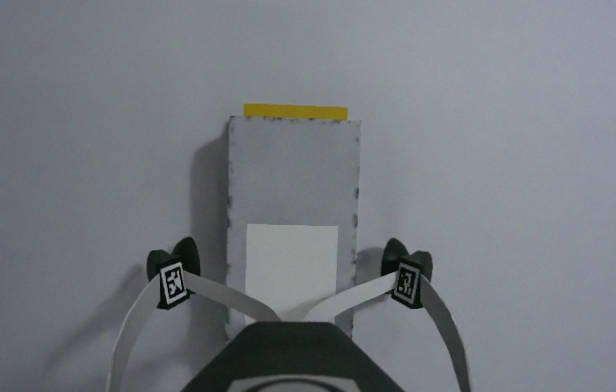

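Scene clock: 503.10 s.
r1.base_odometry: x=-1.631 y=+0.283 heading=-2.314 (m, m, rad; r1's odometry frame)
r1.turned_by_wheels: +0.000 (rad since the last result)
r1.turned_by_imu: +0.000 (rad since the last result)
r1.base_tilt: forward=+0.0 right=-0.3 (deg)
r1.lidar_m: 0.34 0.33 0.83 2.16 2.28 3.08 1.13 1.19 2.66 2.30 0.52 0.36
r1.base_status: not commanded
r1.joint_positions: lift_m=+1.110 arm_m=+0.483 wrist_yaw_rad=+0.000 wrist_pitch_rad=+1.540 wrist_roll_rad=+0.000 gripper_m=+0.105
r1.joint_status: all done
r1.motor_effort: lift_m=+22(25) arm_m=+8(9) wrist_yaw_rad=-3(1) wrist_pitch_rad=+0(2) wrist_roll_rad=-1(1) gripper_m=-2(1) wheel_0=-1(1) wheel_1=-1(1) wheel_2=+2(2) (%)
r1.hand_pose: x=+0.6632 y=-0.0874 z=+0.9997 quat_wxyz=(+0.718, +0.000, +0.696, +0.000) (m; r1's base frame)
r1.wrist_depth_mm: 293 297 298 303 306 310 314 / 296 298 300 306 309 312 312 / 297 300 304 266 310 314 315 / 300 304 304 267 310 315 319 / 300 301 304 271 315 317 322 / 303 304 271 272 314 319 322 / 304 306 309 - 320 320 324
r2.base_odometry: x=+0.524 y=-1.567 heading=-2.470 (m, m, rad; r2's odometry frame)
r2.turned_by_wheels: +0.000 (rad since the last result)
r2.turned_by_imu: +0.000 (rad since the last result)
r2.base_tilt: forward=+0.1 right=-0.2 (deg)
r2.lidar_m: 0.39 0.43 0.88 2.38 2.48 1.13 1.06 1.13 2.42 2.33 0.60 0.41
r2.base_status: not commanded
r2.joint_positions: lift_m=+1.130 arm_m=+0.031 wrist_yaw_rad=+0.000 wrist_pitch_rad=+1.570 wrist_roll_rad=+0.000 gripper_m=+0.110
r2.joint_status: not commanded
r2.motor_effort: lift_m=+22(22) arm_m=-7(7) wrist_yaw_rad=+0(0) wrist_pitch_rad=-1(1) wrist_roll_rad=-3(1) gripper_m=-2(1) wheel_0=+4(4) wheel_1=+2(2) wheel_2=-3(4) (%)
r2.hand_pose: x=+0.2024 y=-0.0874 z=+1.0196 quat_wxyz=(+0.707, +0.000, +0.707, +0.000) (m; r2's base frame)
r2.wrist_depth_mm: 332 334 336 338 345 349 357 / 1138 1182 1160 1182 1182 1205 1255 / 1255 1255 1255 1255 1255 1281 1281 / 1255 1255 1255 1229 1255 1281 1308 / 1229 1229 1042 1060 1255 1281 1229 / 1229 1229 214 1025 206 1281 1255 / 1229 1229 1255 124 1255 1255 1255
pictures: none
No camera images: the call's "cameras" was empty. Leave "cameras" out to get every camera's image.

Scene clock: 506.10 s.
r1.base_odometry: x=-1.394 y=+0.541 heading=-2.314 (m, m, rad; r1's odometry frame)
r1.turned_by_wheels: +0.000 (rad since the last result)
r1.turned_by_imu: +0.000 (rad since the last result)
r1.base_tilt: forward=+0.0 right=-0.4 (deg)
r1.lidar_m: 0.67 0.74 1.32 2.14 2.27 3.10 0.77 0.82 2.67 2.58 1.33 0.73
r1.base_status: done
r1.joint_positions: lift_m=+1.110 arm_m=+0.022 wrist_yaw_rad=+0.000 wrist_pitch_rad=+1.540 wrist_roll_rad=+0.000 gripper_m=+0.105
r1.joint_status: all done
r1.motor_effort: lift_m=+23(22) arm_m=-9(9) wrist_yaw_rad=-1(2) wrist_pitch_rad=-1(2) wrist_roll_rad=-1(2) gripper_m=+0(0) wheel_0=+0(5) wheel_1=+1(3) wheel_2=-1(10) (%)
r1.hand_pose: x=+0.2012 y=-0.0874 z=+0.9997 quat_wxyz=(+0.718, +0.000, +0.696, +0.000) (m; r1's base frame)
r1.wrist_depth_mm: 1160 1160 1182 1182 1229 1229 1229 / 1160 1182 1205 1205 1182 1229 1229 / 1160 1182 1182 1182 1205 1229 1229 / 1182 1182 1182 1205 1229 1205 1255 / 1205 1229 991 1008 1229 1229 1255 / 1205 1182 1008 960 1255 1281 1281 / 1205 1205 1205 - 1255 1281 1255
r2.base_odometry: x=+0.524 y=-1.567 heading=-2.470 (m, m, rad; r2's odometry frame)
r2.turned_by_wheels: +0.000 (rad since the last result)
r2.turned_by_imu: +0.001 (rad since the last result)
r2.base_tilt: forward=+0.2 right=-0.2 (deg)
r2.lidar_m: 0.40 0.42 0.88 2.40 2.50 1.11 1.06 1.14 2.42 2.35 0.59 0.43
r2.base_status: not commanded
r2.joint_positions: lift_m=+1.130 arm_m=+0.199 wrist_yaw_rad=+0.000 wrist_pitch_rad=+1.570 wrist_roll_rad=+0.000 gripper_m=+0.110
r2.joint_status: all done
r2.motor_effort: lift_m=+22(23) arm_m=+7(9) wrist_yaw_rad=+0(0) wrist_pitch_rad=-1(1) wrist_roll_rad=-3(3) gripper_m=-2(0) wheel_0=+4(4) wheel_1=+2(2) wheel_2=-3(3) (%)
r2.hand_pose: x=+0.3697 y=-0.0874 z=+1.0196 quat_wxyz=(+0.707, +0.000, +0.707, +0.000) (m; r2's base frame)
r2.wrist_depth_mm: 332 334 334 336 336 338 340 / 330 332 332 334 336 338 338 / 330 330 332 334 334 336 340 / 330 329 332 332 336 338 336 / 1229 1229 1255 1255 1255 1255 1255 / 1205 1229 213 1042 205 1281 1255 / 1229 1255 1025 124 1255 1255 1255
pictures: r2_head_camera, r2_wrist_camera
camera_calibration (this result's frames):
r2_wrist_camera: T_world_to_cam=[[-0.0359348, -0.999276, 0.0124758, -0.0912109], [-0.99935, 0.0358969, -0.00324626, 0.438349], [0.00279607, -0.0125843, -0.999917, 1.25003], [0, 0, 0, 1]] pos_world=[0.431291, -0.0911495, 1.25248]
Images, in order (width x height): r2_head_camera 420x560, r2_wrist_camera 616x392.

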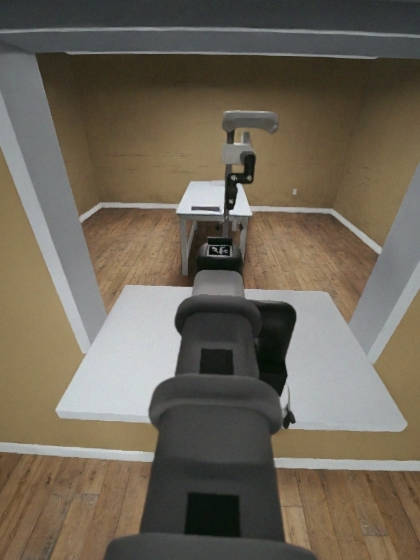

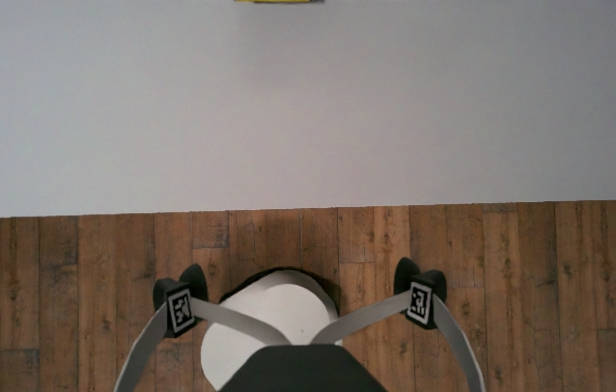

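Call:
execute_actions([
  {"r2":{"base":{"strafe_m":0.025},"joints":{"arm_m":0.525},"pace":"fast"}},
], cameras=["r2_wrist_camera"])

Scene clock: 507.97 s.
r1.base_odometry: x=-1.394 y=+0.541 heading=-2.314 (m, m, rad; r1's odometry frame)
r1.turned_by_wheels: +0.000 (rad since the last result)
r1.turned_by_imu: +0.000 (rad since the last result)
r1.base_tilt: forward=-0.1 right=-0.4 (deg)
r1.lidar_m: 0.67 0.72 1.28 2.15 2.26 3.07 0.77 0.81 2.60 2.57 1.32 0.74
r1.base_status: not commanded
r1.joint_positions: lift_m=+1.110 arm_m=+0.022 wrist_yaw_rad=+0.000 wrist_pitch_rad=+1.540 wrist_roll_rad=+0.000 gripper_m=+0.105
r1.joint_status: not commanded
r1.motor_effort: lift_m=+23(22) arm_m=-9(9) wrist_yaw_rad=+0(1) wrist_pitch_rad=-2(0) wrist_roll_rad=+0(2) gripper_m=+0(1) wheel_0=+0(0) wheel_1=+1(1) wheel_2=-1(1) (%)
r1.hand_pose: x=+0.2012 y=-0.0874 z=+0.9997 quat_wxyz=(+0.718, +0.000, +0.696, +0.000) (m; r1's base frame)
r1.wrist_depth_mm: 1138 1205 1182 1182 1182 1229 1255 / 1160 1182 1182 1182 1205 1229 1255 / 1182 1182 1182 1205 1229 1229 1229 / 1182 1182 1160 1205 1229 1229 1255 / 1182 1182 991 991 1281 1229 1255 / 1182 1182 991 960 1255 1255 1255 / 1182 1229 1229 - 1255 1281 1281
r2.base_odometry: x=+0.539 y=-1.587 heading=-2.470 (m, m, rad; r2's odometry frame)
r2.turned_by_wheels: +0.000 (rad since the last result)
r2.turned_by_imu: +0.000 (rad since the last result)
r2.base_tilt: forward=+0.1 right=-0.2 (deg)
r2.lidar_m: 0.41 0.43 0.90 2.35 2.47 1.12 1.07 1.11 2.43 2.36 0.60 0.42
r2.base_status: done
r2.joint_positions: lift_m=+1.130 arm_m=+0.524 wrist_yaw_rad=+0.000 wrist_pitch_rad=+1.570 wrist_roll_rad=+0.000 gripper_m=+0.110
r2.joint_status: all done
r2.motor_effort: lift_m=+22(22) arm_m=+8(9) wrist_yaw_rad=-1(0) wrist_pitch_rad=+0(1) wrist_roll_rad=-2(3) gripper_m=+0(1) wheel_0=-1(11) wheel_1=+0(8) wheel_2=+0(2) (%)
r2.hand_pose: x=+0.6949 y=-0.0874 z=+1.0196 quat_wxyz=(+0.707, +0.000, +0.707, +0.000) (m; r2's base frame)
r2.wrist_depth_mm: 330 332 334 334 338 340 340 / 330 332 332 332 336 338 340 / 330 330 332 334 334 336 338 / 327 329 330 293 332 334 336 / 327 329 329 290 334 334 336 / 327 327 214 290 205 332 334 / 325 327 329 124 330 330 332
pictures: r2_wrist_camera
camera_calibration (this result's frames):
r2_wrist_camera: T_world_to_cam=[[-0.0353779, -0.999296, 0.012468, -0.0799086], [-0.999369, 0.0353372, -0.0034688, 0.763446], [0.00302578, -0.0125828, -0.999916, 1.24896], [0, 0, 0, 1]] pos_world=[0.756359, -0.091115, 1.2525]
Images, in order (width x height): r2_wrist_camera 616x392.

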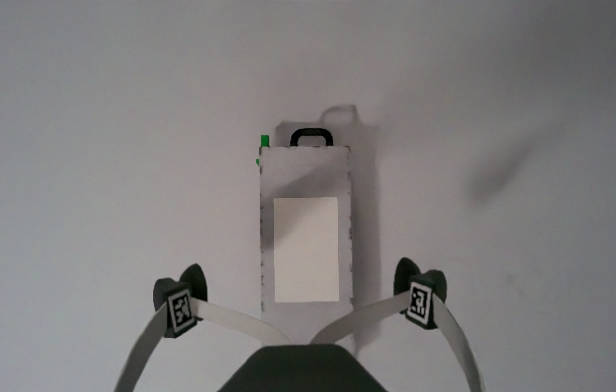

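Call:
execute_actions([
  {"r2":{"base":{"strafe_m":-0.003},"joints":{"arm_m":0.533,"lift_m":1.05,"gripper_m":0.098}}},
], cameras=["r2_wrist_camera"])

Call:
execute_actions([
  {"r2":{"joints":{"gripper_m":0.0}}},
], cameras=[])

Call:
execute_actions([
  {"r2":{"joints":{"lift_m":1.075,"arm_m":0.03}}},
], cameras=["r2_wrist_camera"])

Scene clock: 509.47 s.
r1.base_odometry: x=-1.394 y=+0.541 heading=-2.314 (m, m, rad; r1's odometry frame)
r1.turned_by_wheels: +0.000 (rad since the last result)
r1.turned_by_imu: +0.000 (rad since the last result)
r1.base_tilt: forward=-0.1 right=-0.4 (deg)
r1.lidar_m: 0.69 0.73 1.29 2.17 2.27 3.11 0.77 0.84 2.68 2.57 1.34 0.71
r1.base_status: not commanded
r1.joint_positions: lift_m=+1.110 arm_m=+0.022 wrist_yaw_rad=+0.000 wrist_pitch_rad=+1.540 wrist_roll_rad=+0.000 gripper_m=+0.105
r1.joint_status: not commanded
r1.motor_effort: lift_m=+23(22) arm_m=-9(9) wrist_yaw_rad=-2(2) wrist_pitch_rad=-2(3) wrist_roll_rad=-3(1) gripper_m=+1(2) wheel_0=+0(0) wheel_1=+1(1) wheel_2=-1(1) (%)
r1.hand_pose: x=+0.2012 y=-0.0874 z=+0.9997 quat_wxyz=(+0.718, +0.000, +0.696, +0.000) (m; r1's base frame)
r1.wrist_depth_mm: 1182 1160 1182 1182 1205 1205 1229 / 1160 1160 1205 1182 1205 1229 1229 / 1182 1182 1182 1182 1205 1229 1205 / 1182 1205 1205 1205 1229 1229 1205 / 1182 1182 991 991 1255 1229 1229 / 1205 1205 1008 991 1205 1255 1255 / 1205 1182 1205 - 1255 1255 1255
r2.base_odometry: x=+0.537 y=-1.585 heading=-2.470 (m, m, rad; r2's odometry frame)
r2.turned_by_wheels: +0.000 (rad since the last result)
r2.turned_by_imu: +0.000 (rad since the last result)
r2.base_tilt: forward=+0.1 right=-0.2 (deg)
r2.lidar_m: 0.38 0.42 0.88 2.36 2.48 1.13 1.06 1.11 2.47 2.36 0.63 0.41
r2.base_status: done
r2.joint_positions: lift_m=+1.050 arm_m=+0.532 wrist_yaw_rad=+0.000 wrist_pitch_rad=+1.570 wrist_roll_rad=+0.000 gripper_m=+0.098
r2.joint_status: all done
r2.motor_effort: lift_m=+17(21) arm_m=+8(6) wrist_yaw_rad=-1(0) wrist_pitch_rad=+0(1) wrist_roll_rad=-3(2) gripper_m=-2(2) wheel_0=-1(7) wheel_1=+2(6) wheel_2=+0(1) (%)
r2.hand_pose: x=+0.7028 y=-0.0874 z=+0.9400 quat_wxyz=(+0.707, +0.000, +0.707, +0.000) (m; r2's base frame)
r2.wrist_depth_mm: 251 252 253 255 256 257 257 / 250 252 252 254 254 255 257 / 249 251 252 213 254 256 256 / 249 251 252 213 253 255 254 / 247 249 250 211 253 254 255 / 248 248 210 211 211 253 253 / 247 248 249 123 251 252 252
pictures: r2_wrist_camera
camera_calibration (this result's frames):
r2_wrist_camera: T_world_to_cam=[[-0.035404, -0.999295, 0.0124708, -0.0786187], [-0.999369, 0.0353643, -0.00338898, 0.771066], [0.00294557, -0.0125829, -0.999916, 1.16943], [0, 0, 0, 1]] pos_world=[0.764351, -0.0911166, 1.17293]
Images, in order (width x height): r2_wrist_camera 616x392.

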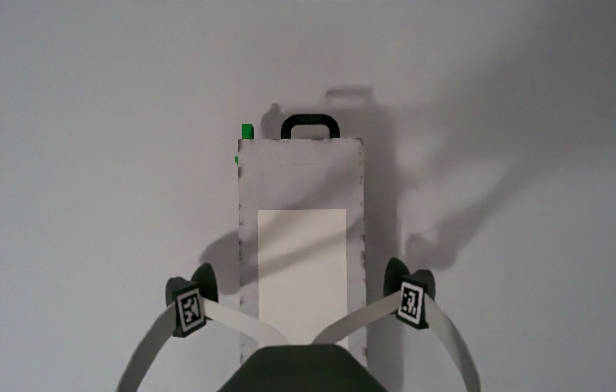

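Scene clock: 511.23 s.
r1.base_odometry: x=-1.394 y=+0.541 heading=-2.314 (m, m, rad; r1's odometry frame)
r1.turned_by_wheels: +0.000 (rad since the last result)
r1.turned_by_imu: +0.000 (rad since the last result)
r1.base_tilt: forward=-0.1 right=-0.4 (deg)
r1.lidar_m: 0.67 0.70 1.30 2.18 2.26 3.11 0.78 0.83 2.66 2.54 1.34 0.73
r1.base_status: not commanded
r1.joint_positions: lift_m=+1.110 arm_m=+0.022 wrist_yaw_rad=+0.000 wrist_pitch_rad=+1.540 wrist_roll_rad=+0.000 gripper_m=+0.105
r1.joint_status: not commanded
r1.motor_effort: lift_m=+23(22) arm_m=-9(9) wrist_yaw_rad=-1(1) wrist_pitch_rad=-2(1) wrist_roll_rad=-1(2) gripper_m=+0(0) wheel_0=+0(0) wheel_1=+1(1) wheel_2=-1(1) (%)
r1.hand_pose: x=+0.2012 y=-0.0874 z=+0.9997 quat_wxyz=(+0.718, +0.000, +0.696, +0.000) (m; r1's base frame)
r1.wrist_depth_mm: 1138 1182 1160 1182 1205 1229 1229 / 1138 1182 1160 1205 1160 1205 1229 / 1160 1182 1182 1205 1229 1229 1255 / 1160 1182 1182 1182 1205 1205 1255 / 1182 1182 1008 991 1205 1281 1255 / 1205 1182 991 960 1229 1229 1255 / 1229 1229 1229 - 1255 1229 1255
r2.base_odometry: x=+0.537 y=-1.585 heading=-2.470 (m, m, rad; r2's odometry frame)
r2.turned_by_wheels: +0.000 (rad since the last result)
r2.turned_by_imu: +0.000 (rad since the last result)
r2.base_tilt: forward=+0.1 right=-0.2 (deg)
r2.lidar_m: 0.39 0.41 0.88 2.37 2.47 1.14 1.05 1.14 2.46 2.36 0.60 0.43
r2.base_status: not commanded
r2.joint_positions: lift_m=+1.050 arm_m=+0.532 wrist_yaw_rad=+0.000 wrist_pitch_rad=+1.570 wrist_roll_rad=+0.000 gripper_m=+0.001
r2.joint_status: all done
r2.motor_effort: lift_m=+20(20) arm_m=+7(7) wrist_yaw_rad=-1(1) wrist_pitch_rad=-1(1) wrist_roll_rad=-2(2) gripper_m=-25(25) wheel_0=-1(1) wheel_1=+2(2) wheel_2=+0(0) (%)
r2.hand_pose: x=+0.7028 y=-0.0874 z=+0.9397 quat_wxyz=(+0.707, +0.000, +0.707, +0.000) (m; r2's base frame)
r2.wrist_depth_mm: 249 250 250 252 253 254 254 / 248 249 250 250 253 253 254 / 248 248 249 192 251 252 254 / 247 248 248 193 251 252 253 / 246 248 248 191 250 251 252 / 246 246 190 191 183 250 252 / 245 246 247 148 250 250 251
pictures: none
No camera images: the call's "cameras" was empty. Leave "cameras" out to get every camera's image.

Scene clock: 513.77 s.
r1.base_odometry: x=-1.394 y=+0.541 heading=-2.314 (m, m, rad; r1's odometry frame)
r1.turned_by_wheels: +0.000 (rad since the last result)
r1.turned_by_imu: +0.000 (rad since the last result)
r1.base_tilt: forward=+0.0 right=-0.4 (deg)
r1.lidar_m: 0.70 0.73 1.33 2.16 2.26 3.07 0.76 0.83 2.66 2.57 1.32 0.72
r1.base_status: not commanded
r1.joint_positions: lift_m=+1.110 arm_m=+0.022 wrist_yaw_rad=+0.000 wrist_pitch_rad=+1.540 wrist_roll_rad=+0.000 gripper_m=+0.105
r1.joint_status: not commanded
r1.motor_effort: lift_m=+23(22) arm_m=-9(9) wrist_yaw_rad=+0(1) wrist_pitch_rad=-2(2) wrist_roll_rad=-1(2) gripper_m=-3(1) wheel_0=+0(0) wheel_1=+1(1) wheel_2=-1(1) (%)
r1.hand_pose: x=+0.2012 y=-0.0874 z=+0.9997 quat_wxyz=(+0.718, +0.000, +0.696, +0.000) (m; r1's base frame)
r1.wrist_depth_mm: 1138 1160 1160 1160 1205 1229 1229 / 1160 1160 1160 1205 1205 1229 1281 / 1160 1160 1182 1205 1205 1205 1229 / 1205 1182 1182 1182 1255 1205 1229 / 1182 1205 991 1008 1229 1229 1255 / 1160 1182 991 960 1255 1308 1255 / 1182 1160 1229 - 1255 1229 1281
r2.base_odometry: x=+0.537 y=-1.585 heading=-2.470 (m, m, rad; r2's odometry frame)
r2.turned_by_wheels: +0.000 (rad since the last result)
r2.turned_by_imu: +0.001 (rad since the last result)
r2.base_tilt: forward=+0.1 right=-0.2 (deg)
r2.lidar_m: 0.39 0.43 0.93 2.37 2.43 1.10 1.08 1.13 2.47 2.35 0.60 0.32
r2.base_status: not commanded
r2.joint_positions: lift_m=+1.074 arm_m=+0.031 wrist_yaw_rad=+0.000 wrist_pitch_rad=+1.570 wrist_roll_rad=+0.000 gripper_m=+0.001
r2.joint_status: all done
r2.motor_effort: lift_m=+27(27) arm_m=-8(10) wrist_yaw_rad=+1(1) wrist_pitch_rad=-2(2) wrist_roll_rad=-1(2) gripper_m=-25(25) wheel_0=-1(1) wheel_1=+2(2) wheel_2=+0(1) (%)
r2.hand_pose: x=+0.2023 y=-0.0874 z=+0.9642 quat_wxyz=(+0.707, +0.000, +0.707, +0.000) (m; r2's base frame)
r2.wrist_depth_mm: 798 809 798 820 831 854 866 / 1098 1118 1118 1160 1205 1205 1205 / 1182 1160 1182 192 1229 1205 1229 / 1182 1182 1205 192 1205 1229 1229 / 1160 1182 991 191 1205 1205 1205 / 1182 1182 190 191 183 1205 1205 / 1182 1182 1182 148 1182 1205 1205
pictures: r2_wrist_camera
camera_calibration (this result's frames):
r2_wrist_camera: T_world_to_cam=[[-0.0358168, -0.99928, 0.0124899, -0.0965756], [-0.999355, 0.0357838, -0.00285336, 0.27043], [0.00240437, -0.012584, -0.999918, 1.19521], [0, 0, 0, 1]] pos_world=[0.263922, -0.0911426, 1.19709]
Images, in order (width x height): r2_wrist_camera 616x392.

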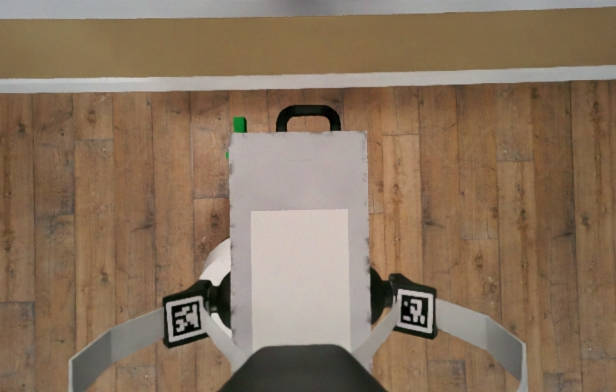

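Call:
execute_actions([
  {"r2":{"base":{"strafe_m":0.70},"joints":{"lift_m":0.65},"pace":"fast"}},
], cameras=[])

Call:
execute_actions([
  {"r2":{"base":{"translate_m":-1.77},"joints":{"lift_m":1.05},"pace":"fast"}},
], cameras=[])

Call:
execute_actions([
  {"r2":{"base":{"rotate_rad":-1.562},"joints":{"wrist_roll_rad":1.595}}},
], cameras=["r2_head_camera"])

Scene clock: 517.40 s.
r1.base_odometry: x=-1.394 y=+0.541 heading=-2.314 (m, m, rad; r1's odometry frame)
r1.turned_by_wheels: +0.000 (rad since the last result)
r1.turned_by_imu: +0.000 (rad since the last result)
r1.base_tilt: forward=-0.1 right=-0.3 (deg)
r1.lidar_m: 0.67 0.74 1.31 2.16 2.25 3.07 0.77 0.82 2.62 2.56 1.32 0.74
r1.base_status: not commanded
r1.joint_positions: lift_m=+1.110 arm_m=+0.022 wrist_yaw_rad=+0.000 wrist_pitch_rad=+1.540 wrist_roll_rad=+0.000 gripper_m=+0.105
r1.joint_status: not commanded
r1.motor_effort: lift_m=+22(22) arm_m=-9(9) wrist_yaw_rad=+0(1) wrist_pitch_rad=-2(2) wrist_roll_rad=+0(2) gripper_m=-1(1) wheel_0=+0(0) wheel_1=+1(1) wheel_2=-1(1) (%)
r1.hand_pose: x=+0.2012 y=-0.0874 z=+0.9997 quat_wxyz=(+0.718, +0.000, +0.696, +0.000) (m; r1's base frame)
r1.wrist_depth_mm: 1160 1182 1205 1182 1182 1205 1229 / 1160 1160 1182 1182 1205 1229 1229 / 1160 1182 1182 1182 1229 1205 1255 / 1160 1205 1205 1205 1205 1229 1229 / 1160 1229 991 1008 1229 1255 1281 / 1160 1205 991 946 1255 1229 1281 / 1182 1182 1205 - 1229 1281 1255
r2.base_odometry: x=+0.973 y=-2.133 heading=-2.470 (m, m, rad; r2's odometry frame)
r2.turned_by_wheels: +0.000 (rad since the last result)
r2.turned_by_imu: +0.001 (rad since the last result)
r2.base_tilt: forward=+0.1 right=-0.2 (deg)
r2.lidar_m: 0.62 0.60 0.88 1.68 1.74 2.39 1.30 1.16 3.15 2.48 0.57 0.50
r2.base_status: done
r2.joint_positions: lift_m=+0.650 arm_m=+0.031 wrist_yaw_rad=+0.000 wrist_pitch_rad=+1.570 wrist_roll_rad=+0.000 gripper_m=+0.001
r2.joint_status: all done
r2.motor_effort: lift_m=+21(26) arm_m=-7(7) wrist_yaw_rad=+0(1) wrist_pitch_rad=-1(1) wrist_roll_rad=-2(2) gripper_m=-24(24) wheel_0=-3(12) wheel_1=-1(10) wheel_2=+0(1) (%)
r2.hand_pose: x=+0.2024 y=-0.0874 z=+0.5396 quat_wxyz=(+0.707, +0.000, +0.707, +0.000) (m; r2's base frame)
r2.wrist_depth_mm: 750 759 759 768 778 778 778 / 778 768 768 768 778 788 778 / 759 768 768 192 768 778 778 / 768 759 759 191 768 778 788 / 759 750 554 191 759 778 778 / 759 759 191 191 183 778 768 / 750 544 549 149 768 768 778
pictures: none
No camera images: the call's "cameras" was empty. Leave "cameras" out to get every camera's image.

Scene clock: 523.13 s.
r1.base_odometry: x=-1.394 y=+0.541 heading=-2.314 (m, m, rad; r1's odometry frame)
r1.turned_by_wheels: +0.000 (rad since the last result)
r1.turned_by_imu: +0.001 (rad since the last result)
r1.base_tilt: forward=-0.1 right=-0.3 (deg)
r1.lidar_m: 0.69 0.72 1.31 2.16 2.29 3.11 0.78 0.84 2.65 2.57 1.32 0.72
r1.base_status: not commanded
r1.joint_positions: lift_m=+1.110 arm_m=+0.022 wrist_yaw_rad=+0.000 wrist_pitch_rad=+1.540 wrist_roll_rad=+0.000 gripper_m=+0.105
r1.joint_status: not commanded
r1.motor_effort: lift_m=+22(22) arm_m=-9(9) wrist_yaw_rad=-1(0) wrist_pitch_rad=-1(2) wrist_roll_rad=+0(1) gripper_m=+0(1) wheel_0=+0(0) wheel_1=+1(1) wheel_2=-1(1) (%)
r1.hand_pose: x=+0.2012 y=-0.0874 z=+0.9997 quat_wxyz=(+0.718, +0.000, +0.696, +0.000) (m; r1's base frame)
r1.wrist_depth_mm: 1160 1182 1160 1182 1205 1229 1205 / 1160 1138 1205 1182 1205 1255 1229 / 1138 1160 1182 1182 1229 1255 1229 / 1205 1182 1182 1205 1205 1229 1255 / 1182 1138 960 1008 1205 1255 1255 / 1182 1205 976 960 1229 1255 1255 / 1182 1205 1205 - 1255 1281 1255
r2.base_odometry: x=+2.359 y=-1.032 heading=-2.471 (m, m, rad; r2's odometry frame)
r2.turned_by_wheels: -0.001 (rad since the last result)
r2.turned_by_imu: -0.002 (rad since the last result)
r2.base_tilt: forward=+0.1 right=-0.2 (deg)
r2.lidar_m: 2.20 2.41 1.72 1.66 1.70 2.00 1.88 0.51 0.34 0.31 0.32 0.46
r2.base_status: done
r2.joint_positions: lift_m=+1.050 arm_m=+0.031 wrist_yaw_rad=+0.000 wrist_pitch_rad=+1.570 wrist_roll_rad=+0.000 gripper_m=+0.001
r2.joint_status: all done
r2.motor_effort: lift_m=+26(28) arm_m=-7(7) wrist_yaw_rad=+0(1) wrist_pitch_rad=+0(3) wrist_roll_rad=-1(3) gripper_m=-25(25) wheel_0=-4(9) wheel_1=-2(8) wheel_2=-1(15) (%)
r2.hand_pose: x=+0.2024 y=-0.0874 z=+0.9392 quat_wxyz=(+0.707, +0.000, +0.707, +0.000) (m; r2's base frame)
r2.wrist_depth_mm: 1160 1160 1182 1182 1205 668 413 / 1160 1160 1182 1160 1160 1205 410 / 1160 1160 1182 192 1182 1182 410 / 1160 1160 1160 192 1160 1160 410 / 1160 1160 960 191 1182 1160 407 / 1160 1160 191 190 183 421 407 / 1160 1160 1160 148 1008 1160 407
pictures: none
No camera images: the call's "cameras" was empty. Leave "cameras" out to get every camera's image.

Scene clock: 525.50 s.
r1.base_odometry: x=-1.394 y=+0.541 heading=-2.314 (m, m, rad; r1's odometry frame)
r1.turned_by_wheels: +0.000 (rad since the last result)
r1.turned_by_imu: +0.000 (rad since the last result)
r1.base_tilt: forward=-0.1 right=-0.3 (deg)
r1.lidar_m: 0.69 0.73 1.29 2.16 2.26 3.08 0.76 0.83 2.66 2.58 1.33 0.72
r1.base_status: not commanded
r1.joint_positions: lift_m=+1.110 arm_m=+0.022 wrist_yaw_rad=+0.000 wrist_pitch_rad=+1.540 wrist_roll_rad=+0.000 gripper_m=+0.105
r1.joint_status: not commanded
r1.motor_effort: lift_m=+22(22) arm_m=-9(9) wrist_yaw_rad=+0(1) wrist_pitch_rad=-2(3) wrist_roll_rad=-2(3) gripper_m=+0(1) wheel_0=+0(0) wheel_1=+1(1) wheel_2=-1(1) (%)
r1.hand_pose: x=+0.2012 y=-0.0874 z=+0.9997 quat_wxyz=(+0.718, +0.000, +0.696, +0.000) (m; r1's base frame)
r1.wrist_depth_mm: 1160 1138 1160 1182 1205 1229 1229 / 1160 1160 1182 1229 1229 1205 1229 / 1138 1160 1229 1205 1205 1255 1255 / 1160 1182 1182 1182 1229 1255 1255 / 1160 1205 991 976 1255 1255 1281 / 1205 1182 1008 976 1229 1281 1255 / 1205 1182 1205 - 1255 1205 1308
r2.base_odometry: x=+2.359 y=-1.032 heading=+2.251 (m, m, rad; r2's odometry frame)
r2.turned_by_wheels: -1.561 (rad since the last result)
r2.turned_by_imu: -1.575 (rad since the last result)
r2.base_tilt: forward=+0.1 right=-0.2 (deg)
r2.lidar_m: 0.31 0.33 0.46 2.19 2.35 1.73 1.63 1.73 1.98 1.91 0.26 0.25
r2.base_status: done
r2.joint_positions: lift_m=+1.050 arm_m=+0.031 wrist_yaw_rad=+0.000 wrist_pitch_rad=+1.570 wrist_roll_rad=+1.595 gripper_m=+0.001
r2.joint_status: all done
r2.motor_effort: lift_m=+26(26) arm_m=-7(7) wrist_yaw_rad=+0(0) wrist_pitch_rad=-1(0) wrist_roll_rad=-1(2) gripper_m=-25(25) wheel_0=+4(8) wheel_1=+4(8) wheel_2=+2(8) (%)
r2.hand_pose: x=+0.2024 y=-0.0874 z=+0.9393 quat_wxyz=(+0.494, +0.506, +0.494, -0.506) (m; r2's base frame)
r2.wrist_depth_mm: 402 404 1182 1160 1182 1182 1182 / 402 404 1160 1182 1182 1182 1182 / 402 402 1160 193 1160 1182 1182 / 402 404 404 192 960 1205 1182 / 399 402 402 191 960 1182 1182 / 399 402 190 191 183 1160 1160 / 397 402 404 149 1182 1160 1182
pictures: r2_head_camera
Images, in order (width x height): r2_head_camera 420x560.

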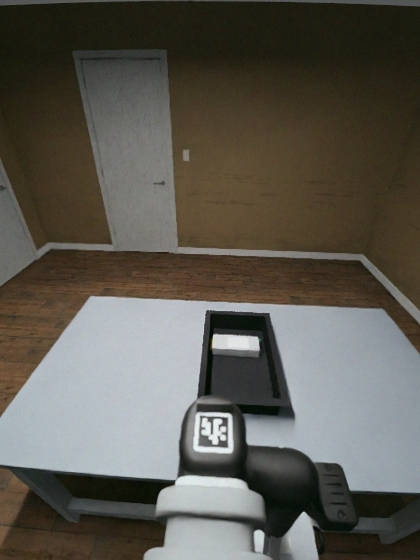

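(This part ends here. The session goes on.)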